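## Task

Take plate M60 out of slot 4 of plate hotel H1 and set it in nest RG, lying flat within the nest's locators, with its well A1 at the nest corner labelled A1. All other plates in H1 must stay as they were. The result must hold without the robot supporting it, so release the plate and move the gripper away before ending.

## Robot and tools

Robot: one six-joint arm with a two-finger parallel gripper, in a physics simulation. Joints from base outward: waist, shoulder, elbow, forearm roll, wrist pitch, wrist roll. The elbow cannot straighten fully. Load limits in N m: waist 316, shoulder 316, elbow 148, the three wrist joints 41.8 each; a carried plate adds to them.

Frame: the scene frame has its origin on the table top below the arm base, +z up, +y to the left when facing +x. Positions are in metres, orientations are quaternions written w first. The reported hand position can be slightly off, more so when reaching far.

Gripper axes: fingers point along the gripper's +z, and close along its y. end_effector_position is the point between the pads when shut; closed fingertips extend about 33 mm past it, fully open about 9 mm. Closing pushes the tips roughly 24 mm farther out, so keep that clearance above a surface.

Scene facts: on each labelled item, well A1 sits at the labelled short end, in the corner opposite the labelled long side. Hotel H1 has 6 slots numbered from 1 at the bottom; each shelf is a two-prong fork with locating pins, and a stored plate faces the front with a short end. Occasionally a held plate is briefly pulled by an outside disturbance.

A row is 10 plain numbers: x, y, z, qw, qx, qy, qz, position, force_limit, speed. The first seven are an absolute pose for the gripper point in the scene frame (metres, then unit quaternion). position: +1 fully open (140 mm), about -0.8 pads touching, -1 close until blocked. force_limit in [-1, 1]: roughly 14 N at -1, 60 N at 0, 107 N at +1. speed in [-1, 1]: pad gap rate about 30 mm/s at -1, 140 at 0, 250 at +1. Repeat the wanted quaternion in every row; do not copy a drifted one from a result.

Tools:
- execute_actions {actions, pictures}: actions holds zero or one item. Empty list: just read the state. An item {rows, steps}: rows is a list of 1 to 15 rows, one per control step of 1/30 s; steps up to 15 (default 15), the final row repeats to fill. An item with only steps (up to 300) is a wait counted from the previous result, including your reply time. pictures (boolean) toggles camera images. A refused call sends nothing; a target more than 0.6 m from the last reported position along any gripper axis is refused.
- move {target, speed}: target is one row (absolute pose plus finger numbers, finger values applied at the start). The gripper follows a straight path from its current pose; speed 0.002 to 0.5 m/s (default 0.25), rotation capped at twice that in rad/s. The path lasts 0.5 to 10 s and stops short if longer. It ignores obstacles. The result adds a move: line: done (settled near target), or off_target, moving, held, fault; plus which limits acted (paced = pose clipped, held = some steps blocked, after which the arm may move fast) and the distance to target.
- wait {seconds}: 0 to 10 s, nothing new sent.
- zoom_image {camera, region}: camera cam_low or cam_wrist; region [x0, y0, x1, y1] in pixels, at most 504 by 504, origin top-left.
- finished_scene {scene}: pass the current scene number; ends it irreversibly, grades it and loads the next task.

Control behaviour: each step the commanded pose is clipped to 70 mm and 16 degrees from the measured pose; position is favoured over orientation. After an action ends the arm only continues to the last clipped pose, so check the result and send the rest. Fingers still in motion keep moving between calls.

Results: state line with pose and velocities, joint positions and torques (offset, scaled, noisy), position_measured in counts (3 fully open, 230 pads meeting, non-linear), object_status: 0 moving, 1 blocked while opening, 2 blocked while closing (a grip), 3 at requested position or pads met. Confirm a grip by status 2. To squeeze harder while gripping, raise force_limit and nudge position (e.g. -1 to -0.98). Hand target shows the current controller goal. pose unreachable and HELD mean the clearance check (which counts the base mount) altered or blocked commands. MOTOR HOT warns of overheating.

Cameras: cam_low (fixed) and cam_wrist (fisheye on the hand), 504x504 each, with calibration given per scene.

Avoid: a contact torque at a load limit or any outside force of 144 N stops the arm for 10 s and drops the rest of the call. The arm is stiff, so aiming even slightly beyond a firm contact can fault; approach slowly. Do not drop, slam or knock anything, and never push items off the table. Overheating brakes the arm. Move smoothly and efficiently.

Each tool is called after "Emit:" by a JSON object that holds its "fn" and its "kwargs", one argument or row to a line.

## Session

Emit:
{"fn": "execute_actions", "kwargs": {
  "actions": []
}}

Scene clock: 0.00 s of 7200.00 s.
end_effector_position=(+0.4176, -0.4973, +0.2235) position_measured=3 object_status=3 end_effector_quat_wxyz=(-0.423, +0.330, +0.832, +0.142) end_effector_velocity=(+0.000, +0.001, -0.000) end_effector_angular_velocity=(+0.001, +0.000, +0.002)
Joint positions: [-0.864  0.703  1.28  -0.147  2.078  4.606]
Joint velocities: [ 0.001  0.     0.001 -0.     0.    -0.001]
Joint torques (N m, as the joint torque sensors report them, + toward a larger angle): no reading
Hand target: +0.418, -0.497, +0.224; -0.423, +0.330, +0.832, +0.142

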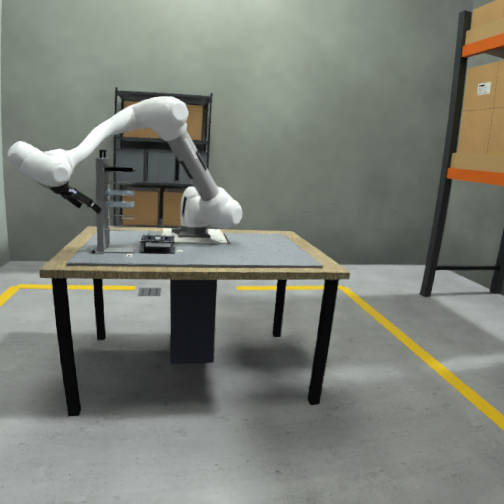

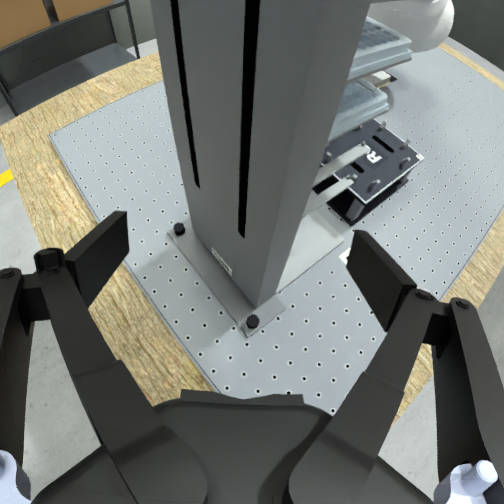

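Emit:
{"fn": "zoom_image", "kwargs": {
  "camera": "cam_low",
  "region": [40, 130, 250, 280]
}}

Emit:
{"fn": "zoom_image", "kwargs": {
  "camera": "cam_wrist",
  "region": [260, 0, 504, 300]
}}

Region (40, 130, 250, 280) of cam_low's 504x504 image, scaled by 2.400, with more detail than that image has; it fills the top 360 rows of this view, and the rest is white.

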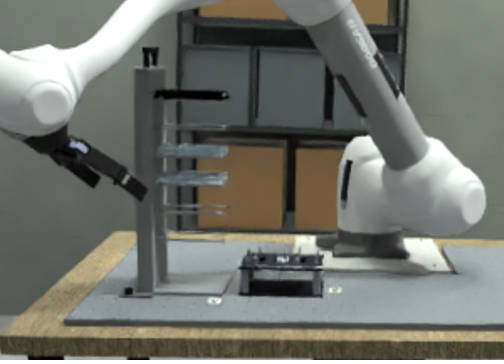

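Region (260, 0, 504, 300) of cam_wrist's 504x504 image, scaled by 1.680, with more detail than that image has; it fills the left 410 columns of this view, and the rest is white.

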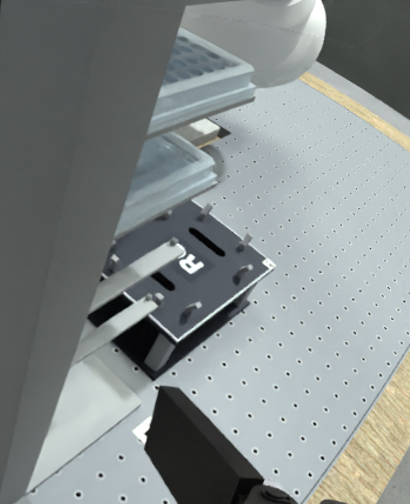

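Emit:
{"fn": "move", "kwargs": {
  "target": [0.49,-0.56,0.32,-0.423,0.33,0.832,0.142,1,0,0]
}}

Emit:
{"fn": "move", "kwargs": {
  "target": [0.55,-0.5,0.58,0,0,1,0,1,0,0]
}}

Scene clock: 18.00 s of 7200.00 s.
end_effector_position=(+0.4898, -0.5599, +0.3201) position_measured=3 object_status=3 end_effector_quat_wxyz=(-0.423, +0.330, +0.832, +0.142) end_effector_velocity=(+0.001, -0.001, -0.000) end_effector_angular_velocity=(-0.000, -0.001, +0.001)
Joint positions: [-0.849  0.823  0.884 -0.166  2.352  4.569]
Joint velocities: [ 0.     0.002 -0.004 -0.     0.001 -0.001]
Joint torques (N m, as the joint torque sensors report them, + toward a larger angle): [   2.71 -117.05  -39.23    3.76    2.04   -0.07]
Hand target: +0.490, -0.560, +0.320; -0.423, +0.330, +0.832, +0.142
Off the commanded pose: 0.000 m, 0 deg.
After step 90, 13.97 s passed at rest.
move: done
camera_calibration (this result's frames):
cam_wrist: T_world_to_cam=[[0.641767, 0.765182, 0.0513063, 0.0956344], [0.697137, -0.554201, -0.45482, -0.506317], [-0.319586, 0.327656, -0.889104, 0.799025], [0, 0, 0, 1]] pos_world=[0.546954, -0.615584, 0.475227]

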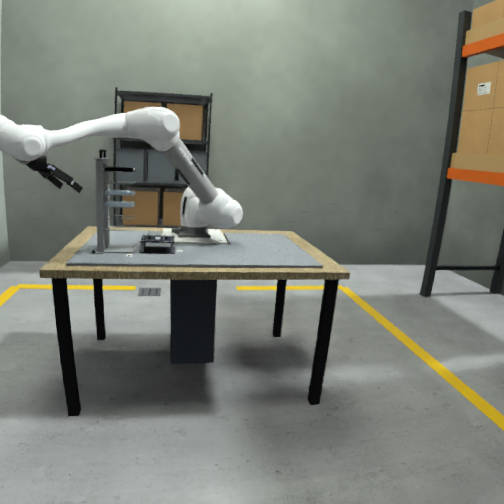

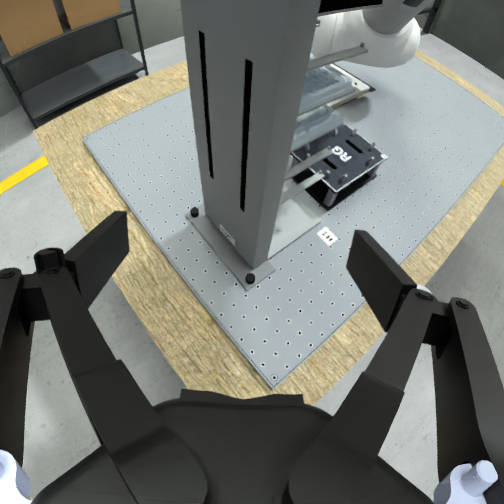

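Scene clock: 20.73 s of 7200.00 s.
end_effector_position=(+0.5500, -0.4997, +0.5804) position_measured=3 object_status=3 end_effector_quat_wxyz=(+0.000, +0.000, +1.000, +0.001) end_effector_velocity=(+0.000, +0.001, +0.001) end_effector_angular_velocity=(-0.001, -0.003, +0.002)
Joint positions: [-0.782  0.344  0.945 -0.006  1.857  3.935]
Joint velocities: [-0.    -0.002  0.001  0.002 -0.002 -0.002]
Joint torques (N m, as the joint torque sensors report them, + toward a larger angle): [  2.38 -71.7  -40.     3.76  -0.41   0.48]
Hand target: +0.550, -0.500, +0.581; +0.000, +0.000, +1.000, +0.001
Off the commanded pose: 0.000 m, 0 deg.
move: done
camera_calibration (this result's frames):
cam_wrist: T_world_to_cam=[[-0.096058, 0.994939, 0.0294959, 0.530918], [0.896109, 0.0735403, 0.4377, -0.710314], [0.433315, 0.0684761, -0.898637, 0.491931], [0, 0, 0, 1]] pos_world=[0.474356, -0.50968, 0.737312]

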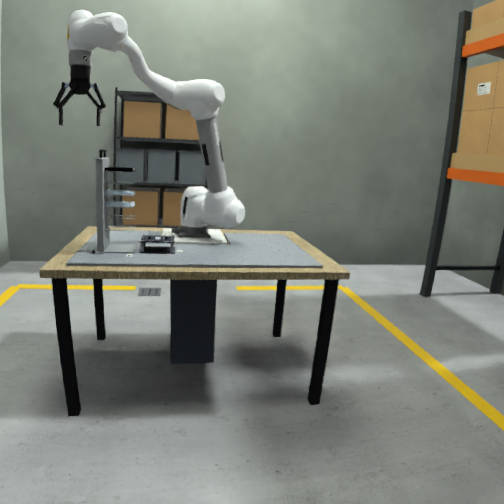

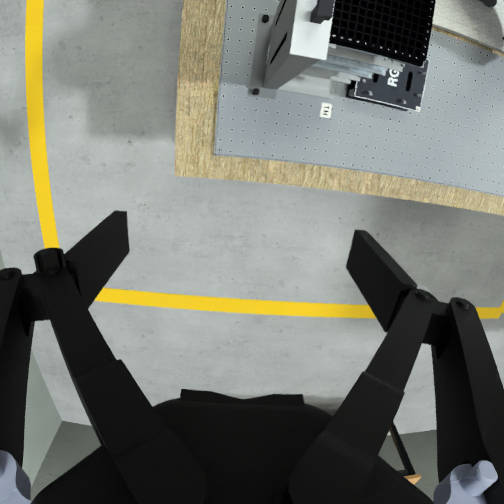

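Emit:
{"fn": "move", "kwargs": {
  "target": [0.4,-0.08,0.5,0.299,0.641,-0.641,0.299,1,0,0]
}}

Emit:
{"fn": "move", "kwargs": {
  "target": [0.34,-0.12,0.25,0.299,0.641,-0.641,0.299,1,0,0]
}}

Scene clock: 30.90 s of 7200.00 s.
end_effector_position=(+0.3995, -0.0800, +0.4992) position_measured=3 object_status=3 end_effector_quat_wxyz=(+0.298, +0.641, -0.641, +0.298) end_effector_velocity=(-0.001, +0.001, -0.000) end_effector_angular_velocity=(-0.001, +0.001, +0.003)
Joint positions: [ 0.325 -0.186  1.882 -0.823  1.743  3.448]
Joint velocities: [ 0.003 -0.001  0.001 -0.     0.001 -0.   ]
Joint torques (N m, as the joint torque sensors report them, + toward a larger angle): [  1.46 -17.58 -40.9    0.87   0.24  -0.05]
Hand target: +0.399, -0.080, +0.499; +0.298, +0.641, -0.641, +0.298
Off the commanded pose: 0.001 m, 0 deg.
After step 90, 3.23 s passed at rest.
move: done
camera_calibration (this result's frames):
cam_wrist: T_world_to_cam=[[-0.994921, -0.0409064, 0.0919678, 0.346285], [-0.0747609, 0.912107, -0.403078, 0.303876], [-0.067396, -0.407907, -0.910533, 0.623294], [0, 0, 0, 1]] pos_world=[0.409252, -0.00875617, 0.658169]

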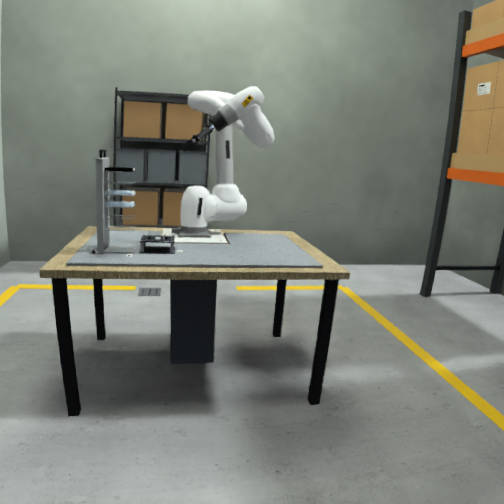

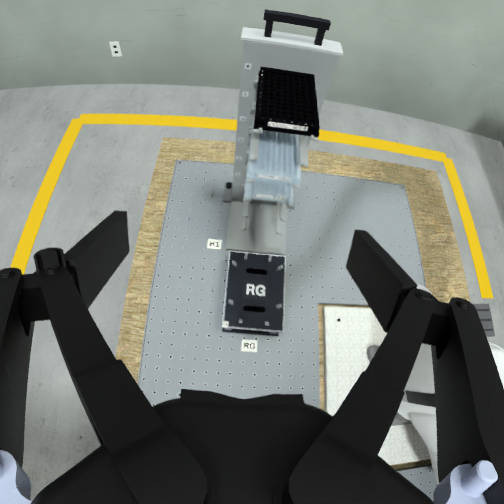

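Scene clock: 32.40 s of 7200.00 s.
end_effector_position=(+0.3402, -0.1199, +0.2500) position_measured=3 object_status=3 end_effector_quat_wxyz=(+0.299, +0.641, -0.641, +0.299) end_effector_velocity=(-0.000, +0.000, -0.001) end_effector_angular_velocity=(-0.000, -0.000, +0.001)
Joint positions: [ 0.277 -0.141  2.33  -0.847  1.377  3.782]
Joint velocities: [ 0.002  0.001  0.002 -0.001 -0.002  0.003]
Joint torques (N m, as the joint torque sensors report them, + toward a larger angle): [  2.19 -14.41 -32.97   0.65   0.69  -0.08]
Hand target: +0.340, -0.120, +0.250; +0.299, +0.641, -0.641, +0.299
Off the commanded pose: 0.000 m, 0 deg.
move: done
camera_calibration (this result's frames):
cam_wrist: T_world_to_cam=[[-0.994995, -0.039319, 0.0918654, 0.308817], [-0.0734731, 0.910965, -0.405888, 0.235492], [-0.067727, -0.410606, -0.909294, 0.375564], [0, 0, 0, 1]] pos_world=[0.35001, -0.0481733, 0.408712]

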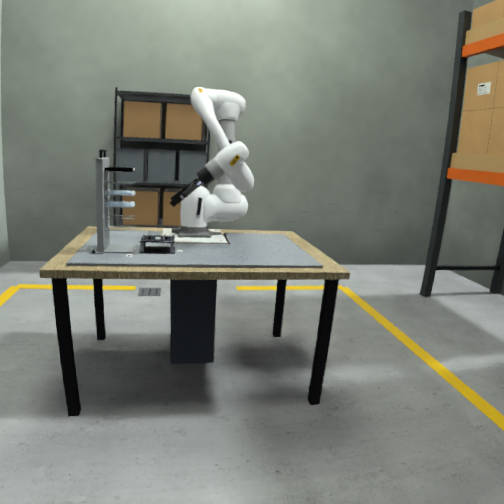

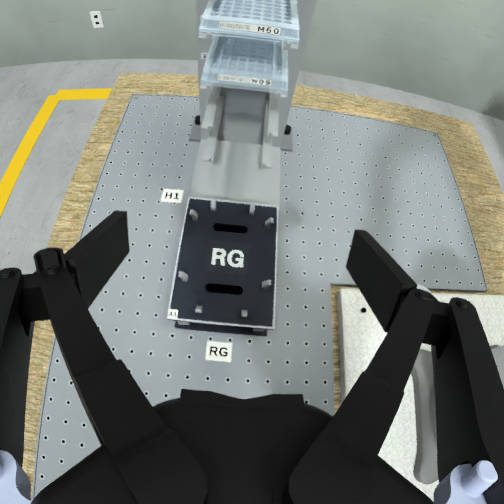

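Emit:
{"fn": "zoom_image", "kwargs": {
  "camera": "cam_wrist",
  "region": [150, 180, 310, 340]
}}

Emit:
{"fn": "zoom_image", "kwargs": {
  "camera": "cam_wrist",
  "region": [170, 0, 350, 180]
}}

Emit:
{"fn": "zoom_image", "kwargs": {
  "camera": "cam_low",
  "region": [85, 150, 195, 260]
}}

Region (150, 180, 310, 340) of cam_wrist's 504x504 image, scaled by 3.150, with more detail than that image has.

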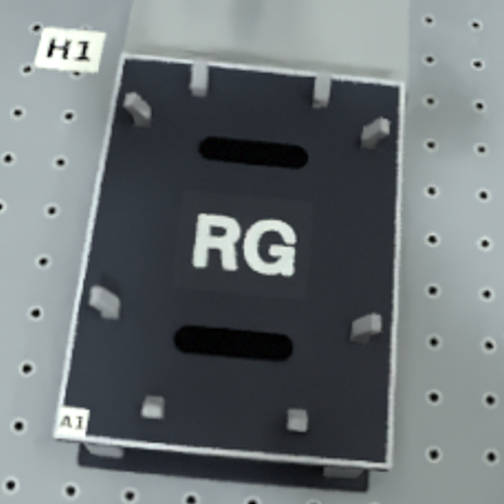

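Region (170, 0, 350, 180) of cam_wrist's 504x504 image, scaled by 2.800, with more detail than that image has.

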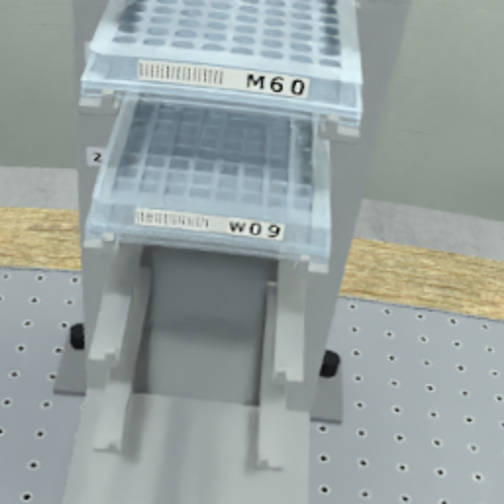

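Region (85, 150, 195, 260) of cam_low's 504x504 image, scaled by 4.582, with more detail than that image has.

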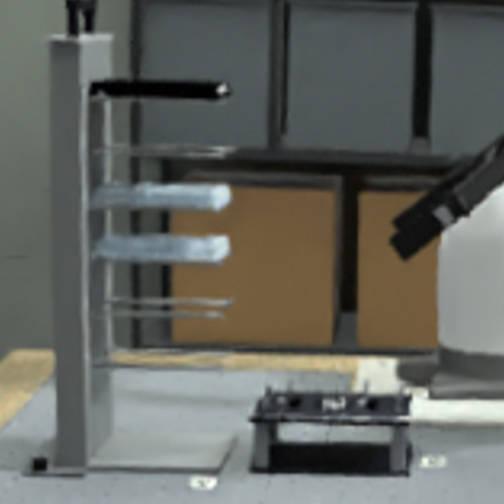

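Emit:
{"fn": "move", "kwargs": {
  "target": [0.34,-0.2,0.27,0.5,0.5,-0.5,0.5,1,0,0]
}}

Scene clock: 47.30 s of 7200.00 s.
end_effector_position=(+0.3397, -0.2004, +0.2698) position_measured=3 object_status=3 end_effector_quat_wxyz=(+0.500, +0.500, -0.500, +0.500) end_effector_velocity=(-0.000, -0.000, +0.000) end_effector_angular_velocity=(-0.005, +0.000, -0.001)
Joint positions: [ 0.27   0.219  2.498 -1.319  1.686  4.294]
Joint velocities: [-0.001  0.003  0.001 -0.002  0.003  0.003]
Joint torques (N m, as the joint torque sensors report them, + toward a larger angle): [  2.   -32.46 -11.92  -0.91   2.3    0.17]
Hand target: +0.340, -0.200, +0.270; +0.500, +0.500, -0.500, +0.500
Off the commanded pose: 0.001 m, 0 deg.
After step 90, 10.10 s passed at rest.
move: done
camera_calibration (this result's frames):
cam_wrist: T_world_to_cam=[[-0.994967, 0.0280332, 0.0962009, 0.315648], [-0.0743574, 0.436989, -0.896388, 0.354472], [-0.0671674, -0.89903, -0.432705, 0.133862], [0, 0, 0, 1]] pos_world=[0.349408, -0.043403, 0.345302]

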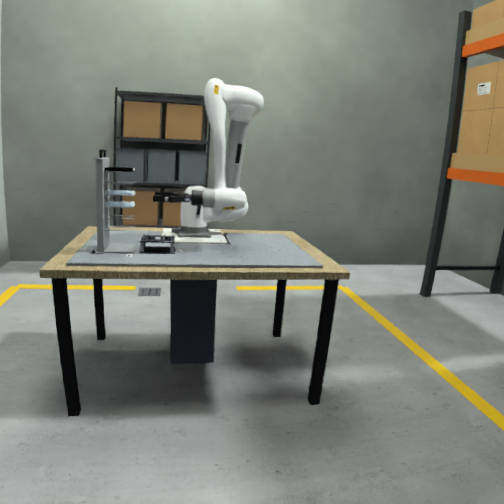

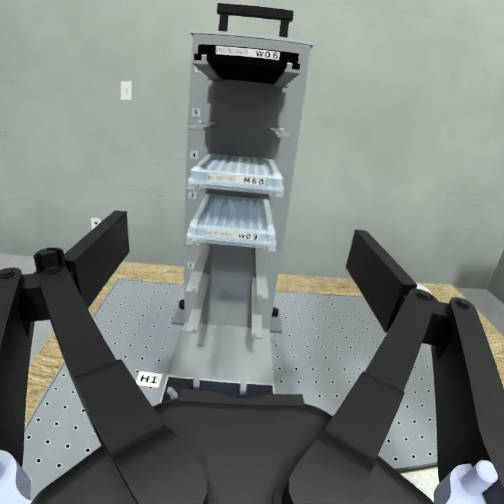

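Emit:
{"fn": "zoom_image", "kwargs": {
  "camera": "cam_wrist",
  "region": [170, 100, 310, 240]
}}

Emit:
{"fn": "zoom_image", "kwargs": {
  "camera": "cam_low",
  "region": [95, 165, 215, 260]
}}

Region (170, 100, 310, 240) of cam_wrist's 504x504 image, scaled by 3.600, with more detail than that image has.

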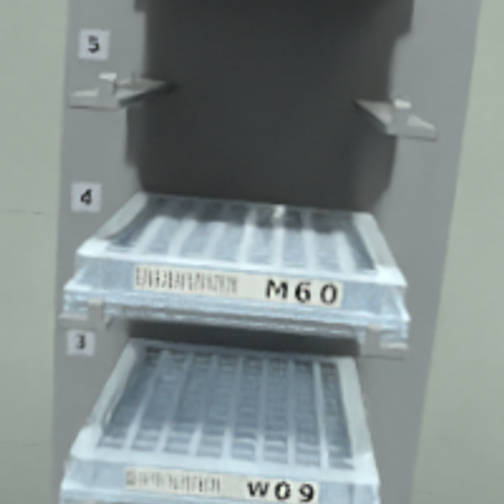

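Region (95, 165, 215, 260) of cam_low's 504x504 image, scaled by 4.200, with more detail than that image has; it fills the top 399 rows of this view, and the rest is white.

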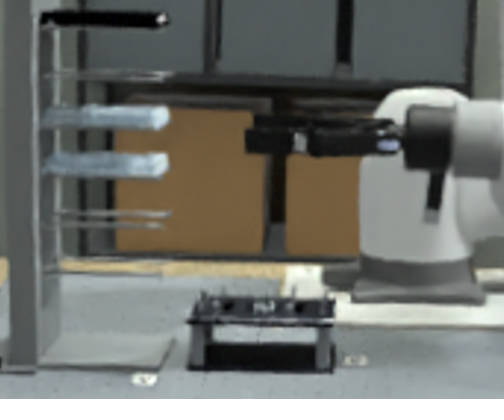

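Emit:
{"fn": "move", "kwargs": {
  "target": [0.351,-0.275,0.301,0.4156,0.572,-0.572,0.4156,0.5,0.3,0],
  "speed": 0.15
}}

Emit:
{"fn": "zoom_image", "kwargs": {
  "camera": "cam_low",
  "region": [95, 165, 185, 225]
}}

Scene clock: 70.73 s of 7200.00 s.
end_effector_position=(+0.3512, -0.2749, +0.3012) position_measured=66 object_status=3 end_effector_quat_wxyz=(+0.416, +0.572, -0.572, +0.416) end_effector_velocity=(+0.000, -0.001, +0.001) end_effector_angular_velocity=(+0.003, -0.001, -0.001)
Joint positions: [ 0.016 -0.076  2.415 -1.327  1.373  3.881]
Joint velocities: [-0.004 -0.002 -0.003  0.001 -0.004 -0.005]
Joint torques (N m, as the joint torque sensors report them, + toward a larger angle): [  4.48 -17.88 -27.97  -1.16   1.15  -0.23]
Hand target: +0.351, -0.275, +0.301; +0.416, +0.572, -0.572, +0.416
Off the commanded pose: 0.000 m, 0 deg.
After step 90, 19.00 s passed at rest.
move: done
camera_calibration (this result's frames):
cam_wrist: T_world_to_cam=[[-0.994984, -0.00295318, 0.0999955, 0.316537], [-0.0741754, 0.692479, -0.717615, 0.432329], [-0.0671256, -0.721432, -0.689224, 0.207324], [0, 0, 0, 1]] pos_world=[0.360934, -0.148874, 0.421486]

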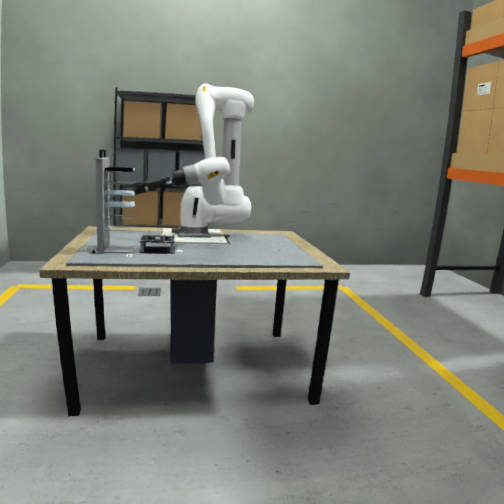

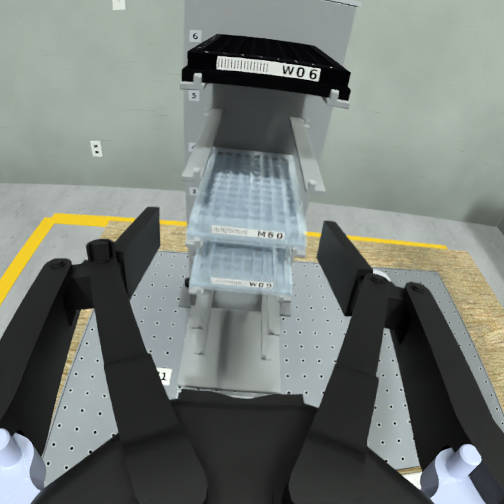

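Region (95, 165, 185, 225) of cam_low's 504x504 image, scaled by 5.600, with more detail than that image has.

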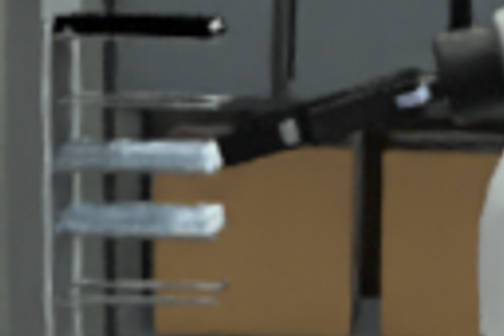

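Emit:
{"fn": "move", "kwargs": {
  "target": [0.347,-0.327,0.299,0.4305,0.561,-0.561,0.4305,0.5,0.3,0],
  "speed": 0.05
}}

Emit:
{"fn": "zoom_image", "kwargs": {
  "camera": "cam_low",
  "region": [95, 165, 185, 225]
}}

Emit:
{"fn": "zoom_image", "kwargs": {
  "camera": "cam_wrist",
  "region": [120, 130, 370, 330]
}}

Scene clock: 79.97 s of 7200.00 s.
end_effector_position=(+0.3470, -0.3270, +0.2991) position_measured=66 object_status=3 end_effector_quat_wxyz=(+0.430, +0.561, -0.561, +0.431) end_effector_velocity=(-0.000, -0.001, -0.000) end_effector_angular_velocity=(-0.001, -0.001, -0.001)
Joint positions: [-0.119 -0.056  2.443 -1.47   1.308  3.923]
Joint velocities: [-0.003  0.001  0.    -0.002 -0.001  0.002]
Joint torques (N m, as the joint torque sensors report them, + toward a larger angle): [  1.82 -20.22 -25.76  -1.66   1.4    0.01]
Hand target: +0.347, -0.327, +0.299; +0.431, +0.561, -0.561, +0.431
Off the commanded pose: 0.000 m, 0 deg.
After step 90, 4.90 s passed at rest.
move: done
camera_calibration (this result's frames):
cam_wrist: T_world_to_cam=[[-0.994962, 0.00246401, 0.100227, 0.314081], [-0.0742165, 0.654017, -0.752831, 0.464601], [-0.0674053, -0.756476, -0.650539, 0.145018], [0, 0, 0, 1]] pos_world=[0.356755, -0.194928, 0.412626]

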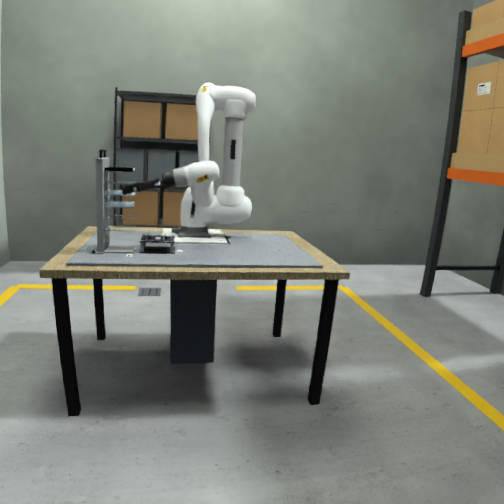

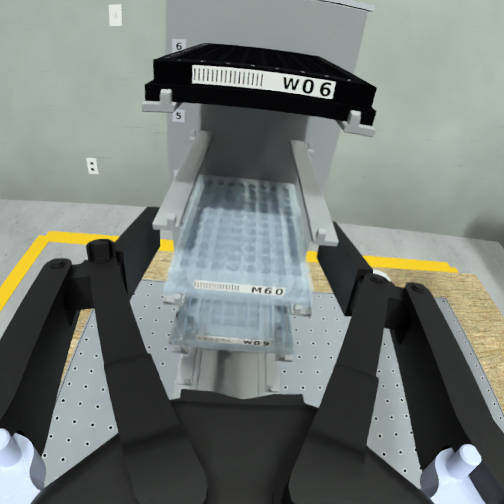

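Region (95, 165, 185, 225) of cam_low's 504x504 image, scaled by 5.600, with more detail than that image has.

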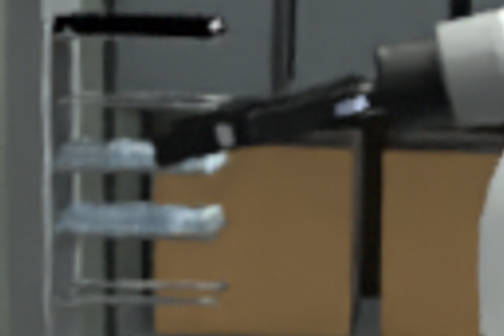

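Region (120, 130, 370, 330) of cam_wrist's 504x504 image, scaled by 2.016, with more detail than that image has; it fills the top 403 rows of this view, and the rest is white.

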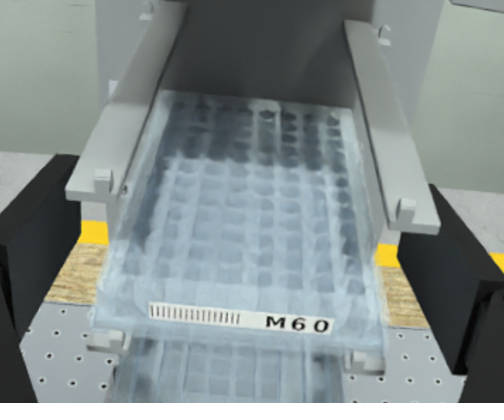

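Emit:
{"fn": "move", "kwargs": {
  "target": [0.346,-0.327,0.297,0.4305,0.561,-0.561,0.4305,-1,0.3,-1],
  "speed": 0.05
}}

Emit:
{"fn": "move", "kwargs": {
  "target": [0.346,-0.327,0.306,0.4305,0.561,-0.561,0.4305,-1,0.3,-1],
  "speed": 0.02
}}

Emit:
{"fn": "zoom_image", "kwargs": {
  "camera": "cam_low",
  "region": [95, 165, 185, 225]
}}

Emit:
{"fn": "zoom_image", "kwargs": {
  "camera": "cam_wrist",
  "region": [120, 130, 370, 330]
}}

Scene clock: 86.77 s of 7200.00 s.
end_effector_position=(+0.3460, -0.3270, +0.2970) position_measured=108 object_status=0 end_effector_quat_wxyz=(+0.430, +0.561, -0.561, +0.430) end_effector_velocity=(+0.001, +0.001, +0.000) end_effector_angular_velocity=(+0.000, -0.001, +0.002)
Joint positions: [-0.12  -0.054  2.447 -1.471  1.307  3.928]
Joint velocities: [ 0.001 -0.001 -0.    -0.    -0.001 -0.   ]
Joint torques (N m, as the joint torque sensors report them, + toward a larger angle): [-14.98 -14.45 -20.51  -0.88   2.76   0.04]
Hand target: +0.346, -0.327, +0.297; +0.430, +0.561, -0.561, +0.430
Off the commanded pose: 0.000 m, 0 deg.
After step 90, 2.73 s passed at rest.
move: done
camera_calibration (this result's frames):
cam_wrist: T_world_to_cam=[[-0.994953, 0.0023496, 0.100315, 0.313263], [-0.0743403, 0.654206, -0.752654, 0.463004], [-0.0673949, -0.756313, -0.650729, 0.143735], [0, 0, 0, 1]] pos_world=[0.355788, -0.194927, 0.410589]

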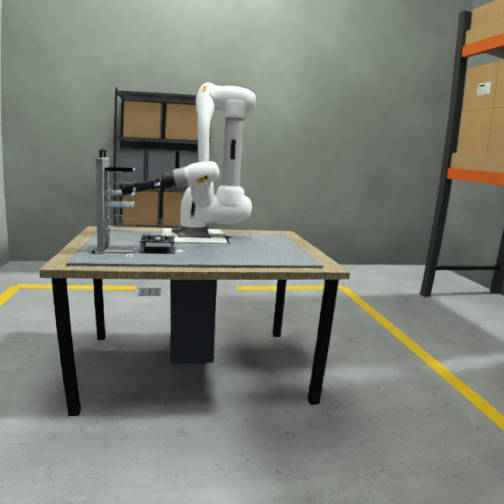

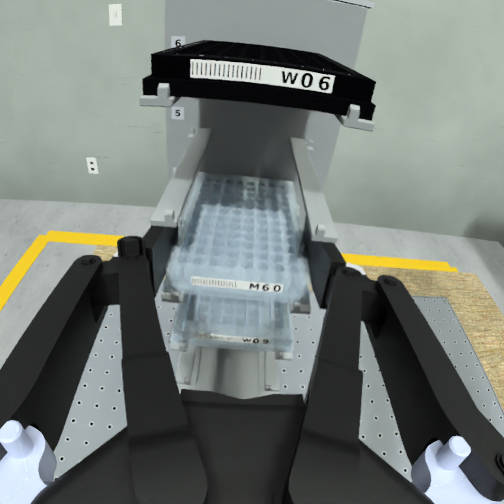

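Scene clock: 87.47 s of 7200.00 s.
end_effector_position=(+0.3460, -0.3270, +0.3059) position_measured=109 object_status=2 end_effector_quat_wxyz=(+0.430, +0.561, -0.561, +0.430) end_effector_velocity=(+0.000, +0.000, +0.001) end_effector_angular_velocity=(+0.000, -0.000, +0.001)
Joint positions: [-0.119 -0.07   2.438 -1.464  1.309  3.902]
Joint velocities: [ 0.001 -0.002 -0.001  0.001 -0.001 -0.003]
Joint torques (N m, as the joint torque sensors report them, + toward a larger angle): [ -2.1  -20.42 -31.45  -4.95   4.78  -0.72]
Hand target: +0.346, -0.327, +0.306; +0.430, +0.561, -0.561, +0.430
Off the commanded pose: 0.000 m, 0 deg.
move: done
camera_calibration (this result's frames):
cam_wrist: T_world_to_cam=[[-0.994944, 0.00245077, 0.100402, 0.312293], [-0.0743414, 0.654194, -0.752664, 0.469726], [-0.0675268, -0.756323, -0.650704, 0.149567], [0, 0, 0, 1]] pos_world=[0.355734, -0.194937, 0.419515]

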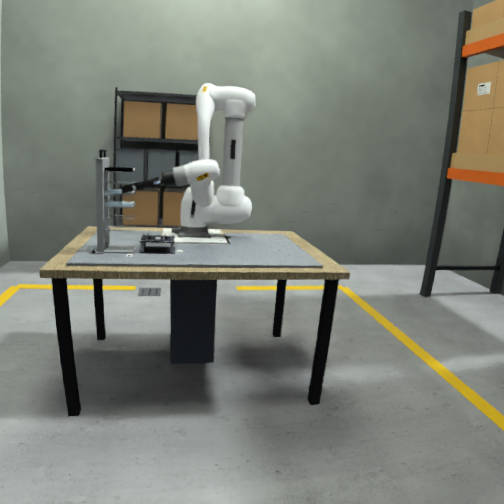

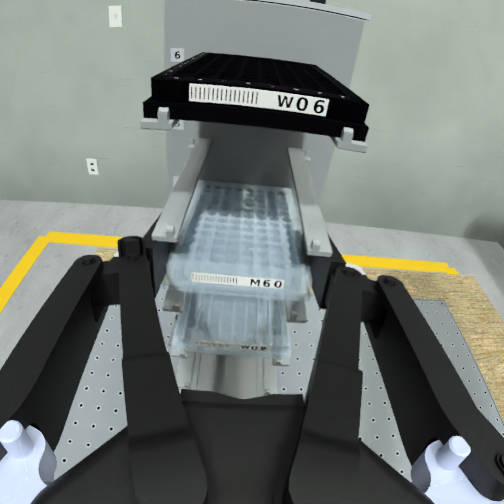

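Region (95, 165, 185, 225) of cam_low's 504x504 image, scaled by 5.600, with more detail than that image has.

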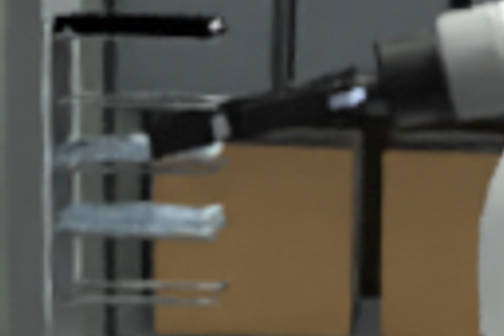

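Region (120, 130, 370, 330) of cam_wrist's 504x504 image, scaled by 2.016, with more detail than that image has; it fills the top 403 rows of this view, and the rest is white.

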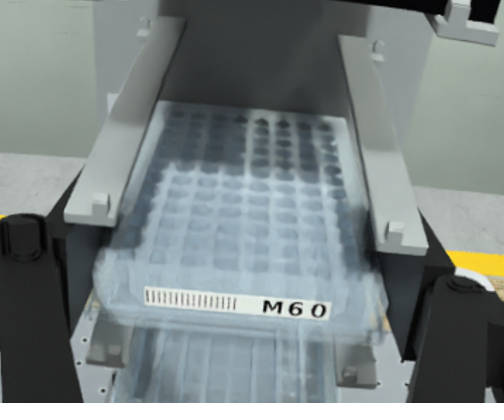

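Emit:
{"fn": "move", "kwargs": {
  "target": [0.346,-0.3255,0.2975,0.4305,0.561,-0.561,0.4305,-1,0.3,-1],
  "speed": 0.01
}}

Emit:
{"fn": "zoom_image", "kwargs": {
  "camera": "cam_low",
  "region": [95, 165, 185, 225]
}}

Scene clock: 94.20 s of 7200.00 s.
end_effector_position=(+0.3460, -0.3255, +0.2975) position_measured=109 object_status=2 end_effector_quat_wxyz=(+0.430, +0.561, -0.561, +0.430) end_effector_velocity=(-0.001, -0.000, -0.001) end_effector_angular_velocity=(+0.001, +0.003, +0.000)
Joint positions: [-0.115 -0.055  2.446 -1.468  1.31   3.927]
Joint velocities: [-0.001  0.     0.001 -0.    -0.001 -0.001]
Joint torques (N m, as the joint torque sensors report them, + toward a larger angle): [  3.31 -18.44 -24.05  -0.25  -0.45  -0.05]
Hand target: +0.346, -0.326, +0.297; +0.430, +0.561, -0.561, +0.430
Off the commanded pose: 0.000 m, 0 deg.
After step 90, 2.63 s passed at rest.
move: done
camera_calibration (this result's frames):
cam_wrist: T_world_to_cam=[[-0.994947, 0.00249897, 0.100366, 0.313193], [-0.0742867, 0.654153, -0.752705, 0.46242], [-0.0675358, -0.756358, -0.650663, 0.145226], [0, 0, 0, 1]] pos_world=[0.35577, -0.193434, 0.411124]

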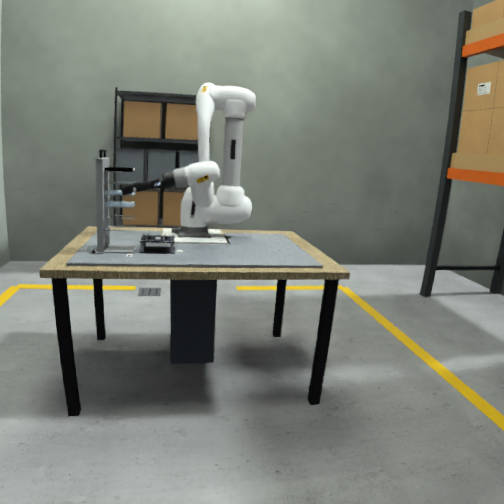

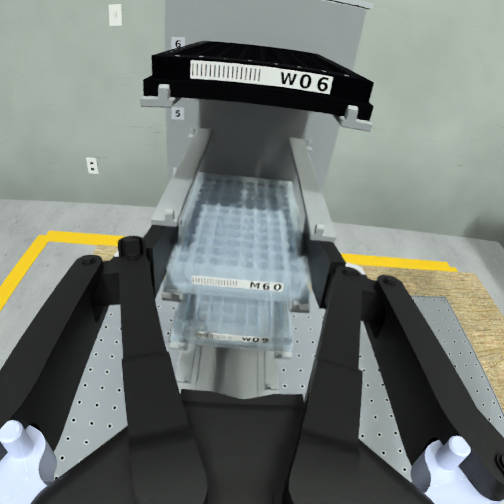

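Region (95, 165, 185, 225) of cam_low's 504x504 image, scaled by 5.600, with more detail than that image has.

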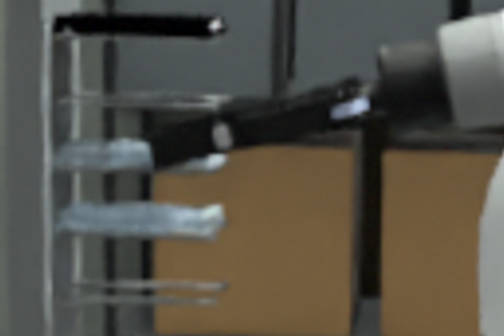

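Level again and unloaded. Lift.

Emit:
{"fn": "move", "kwargs": {
  "target": [0.346,-0.325,0.307,0.4305,0.561,-0.561,0.4305,-1,0.3,-1],
  "speed": 0.015
}}

Emit:
{"fn": "zoom_image", "kwargs": {
  "camera": "cam_low",
  "region": [95, 165, 185, 225]
}}

Scene clock: 97.57 s of 7200.00 s.
end_effector_position=(+0.3460, -0.3250, +0.3069) position_measured=109 object_status=2 end_effector_quat_wxyz=(+0.430, +0.561, -0.561, +0.430) end_effector_velocity=(-0.000, +0.000, +0.001) end_effector_angular_velocity=(-0.001, -0.001, -0.000)
Joint positions: [-0.114 -0.072  2.437 -1.46   1.314  3.9  ]
Joint velocities: [ 0.    -0.001  0.     0.     0.001 -0.   ]
Joint torques (N m, as the joint torque sensors report them, + toward a larger angle): [  2.68 -21.34 -31.46  -4.37   4.77  -0.6 ]
Hand target: +0.346, -0.325, +0.307; +0.430, +0.561, -0.561, +0.430
Off the commanded pose: 0.000 m, 0 deg.
move: done
camera_calibration (this result's frames):
cam_wrist: T_world_to_cam=[[-0.994942, 0.00236875, 0.10042, 0.312169], [-0.0744017, 0.65427, -0.752592, 0.469148], [-0.0674844, -0.756257, -0.650785, 0.151746], [0, 0, 0, 1]] pos_world=[0.355736, -0.19293, 0.420483]

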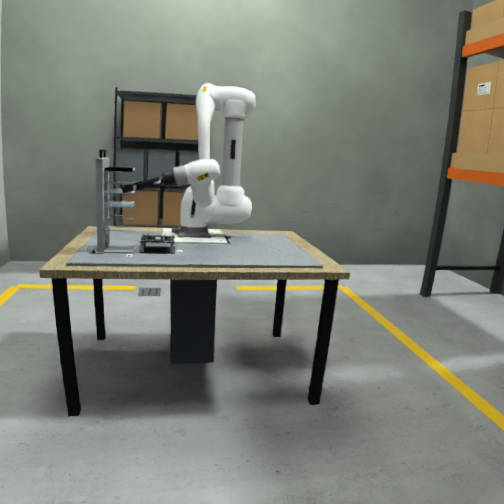

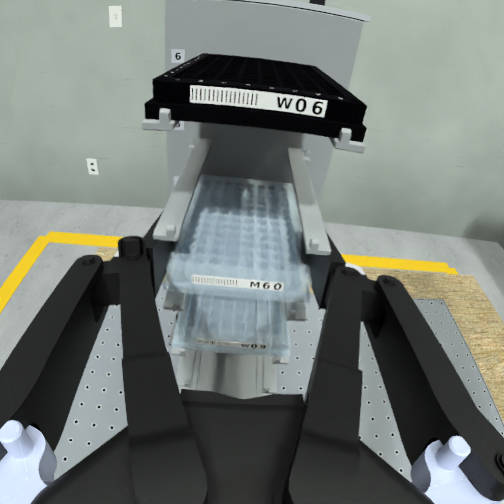

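Region (95, 165, 185, 225) of cam_low's 504x504 image, scaled by 5.600, with more detail than that image has.

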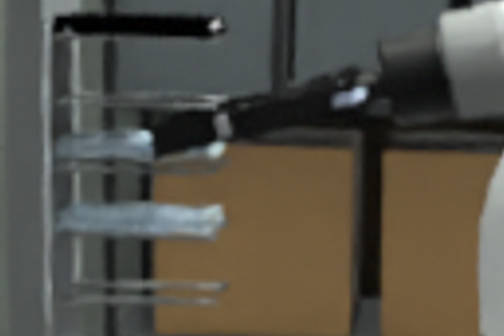

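Emit:
{"fn": "move", "kwargs": {
  "target": [0.346,-0.305,0.3065,0.4305,0.561,-0.561,0.4305,-1,0.3,-1],
  "speed": 0.02
}}

Emit:
{"fn": "move", "kwargs": {
  "target": [0.346,-0.27,0.315,0.4305,0.561,-0.561,0.4305,-1,0.3,-1],
  "speed": 0.04
}}

Emit:
{"fn": "zoom_image", "kwargs": {
  "camera": "cam_low",
  "region": [95, 165, 185, 225]
}}

Scene clock: 102.50 s of 7200.00 s.
end_effector_position=(+0.3459, -0.3050, +0.3064) position_measured=109 object_status=2 end_effector_quat_wxyz=(+0.431, +0.561, -0.561, +0.430) end_effector_velocity=(-0.000, +0.001, -0.000) end_effector_angular_velocity=(-0.000, +0.002, +0.000)
Joint positions: [-0.056 -0.07   2.437 -1.42   1.353  3.907]
Joint velocities: [ 0.003  0.     0.001  0.002  0.002 -0.001]
Joint torques (N m, as the joint torque sensors report them, + toward a larger angle): [  1.06 -17.57 -26.44  -1.52   1.46  -0.16]
Hand target: +0.346, -0.305, +0.306; +0.430, +0.561, -0.561, +0.430
Off the commanded pose: 0.000 m, 0 deg.
After step 90, 0.70 s passed at rest.
move: done
camera_calibration (this result's frames):
cam_wrist: T_world_to_cam=[[-0.994924, 0.00243264, 0.100605, 0.312052], [-0.0745022, 0.654245, -0.752604, 0.455761], [-0.0676509, -0.756279, -0.650742, 0.166557], [0, 0, 0, 1]] pos_world=[0.355691, -0.172975, 0.419999]

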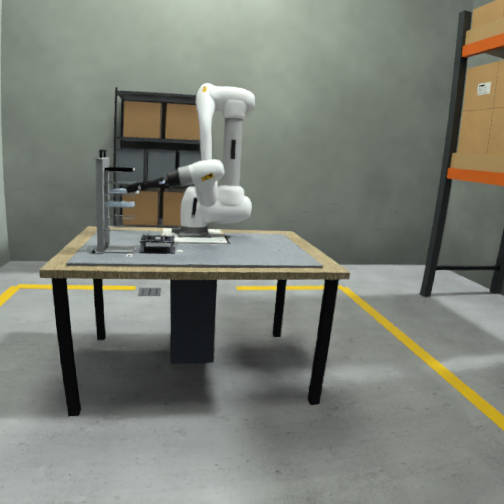

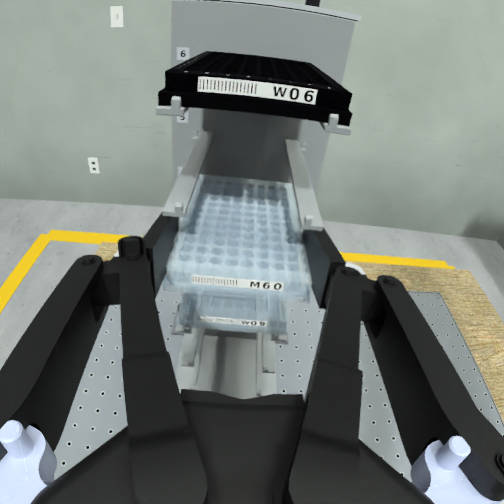

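Scene clock: 103.70 s of 7200.00 s.
end_effector_position=(+0.3460, -0.2700, +0.3149) position_measured=109 object_status=2 end_effector_quat_wxyz=(+0.430, +0.561, -0.561, +0.430) end_effector_velocity=(-0.000, +0.001, -0.000) end_effector_angular_velocity=(+0.000, +0.001, +0.001)
Joint positions: [ 0.044 -0.079  2.423 -1.348  1.427  3.898]
Joint velocities: [ 0.002 -0.     0.     0.001  0.001 -0.001]
Joint torques (N m, as the joint torque sensors report them, + toward a larger angle): [  2.39 -17.55 -27.29  -1.28   1.62  -0.05]
Hand target: +0.346, -0.270, +0.315; +0.430, +0.561, -0.561, +0.430
Off the commanded pose: 0.000 m, 0 deg.
move: done
camera_calibration (this result's frames):
cam_wrist: T_world_to_cam=[[-0.994936, 0.00239622, 0.100482, 0.311213], [-0.0744287, 0.654295, -0.752568, 0.43926], [-0.0675483, -0.756235, -0.650804, 0.198609], [0, 0, 0, 1]] pos_world=[0.355746, -0.137957, 0.428557]

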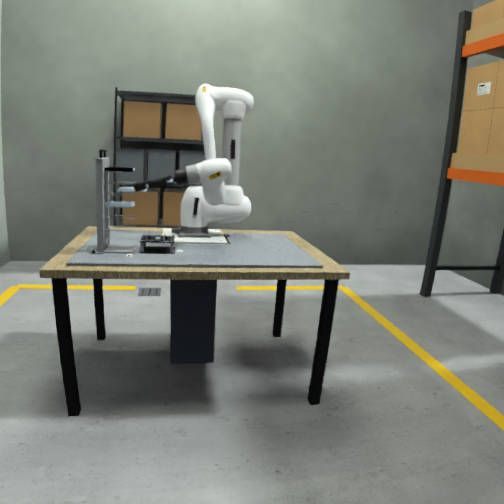

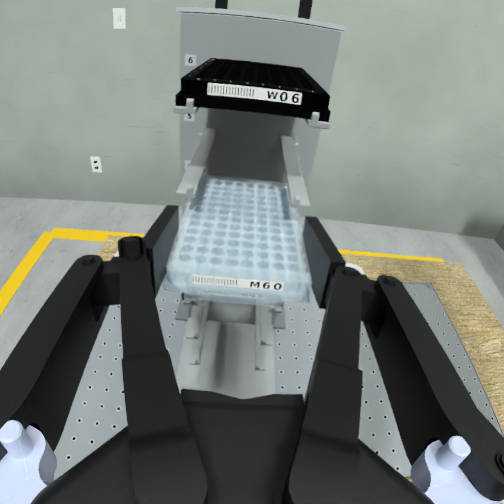

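Region (95, 165, 185, 225) of cam_low's 504x504 image, scaled by 5.600, with more detail than that image has.

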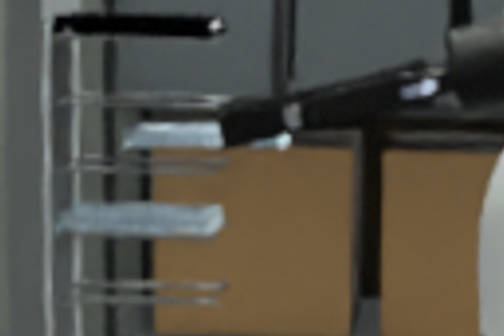

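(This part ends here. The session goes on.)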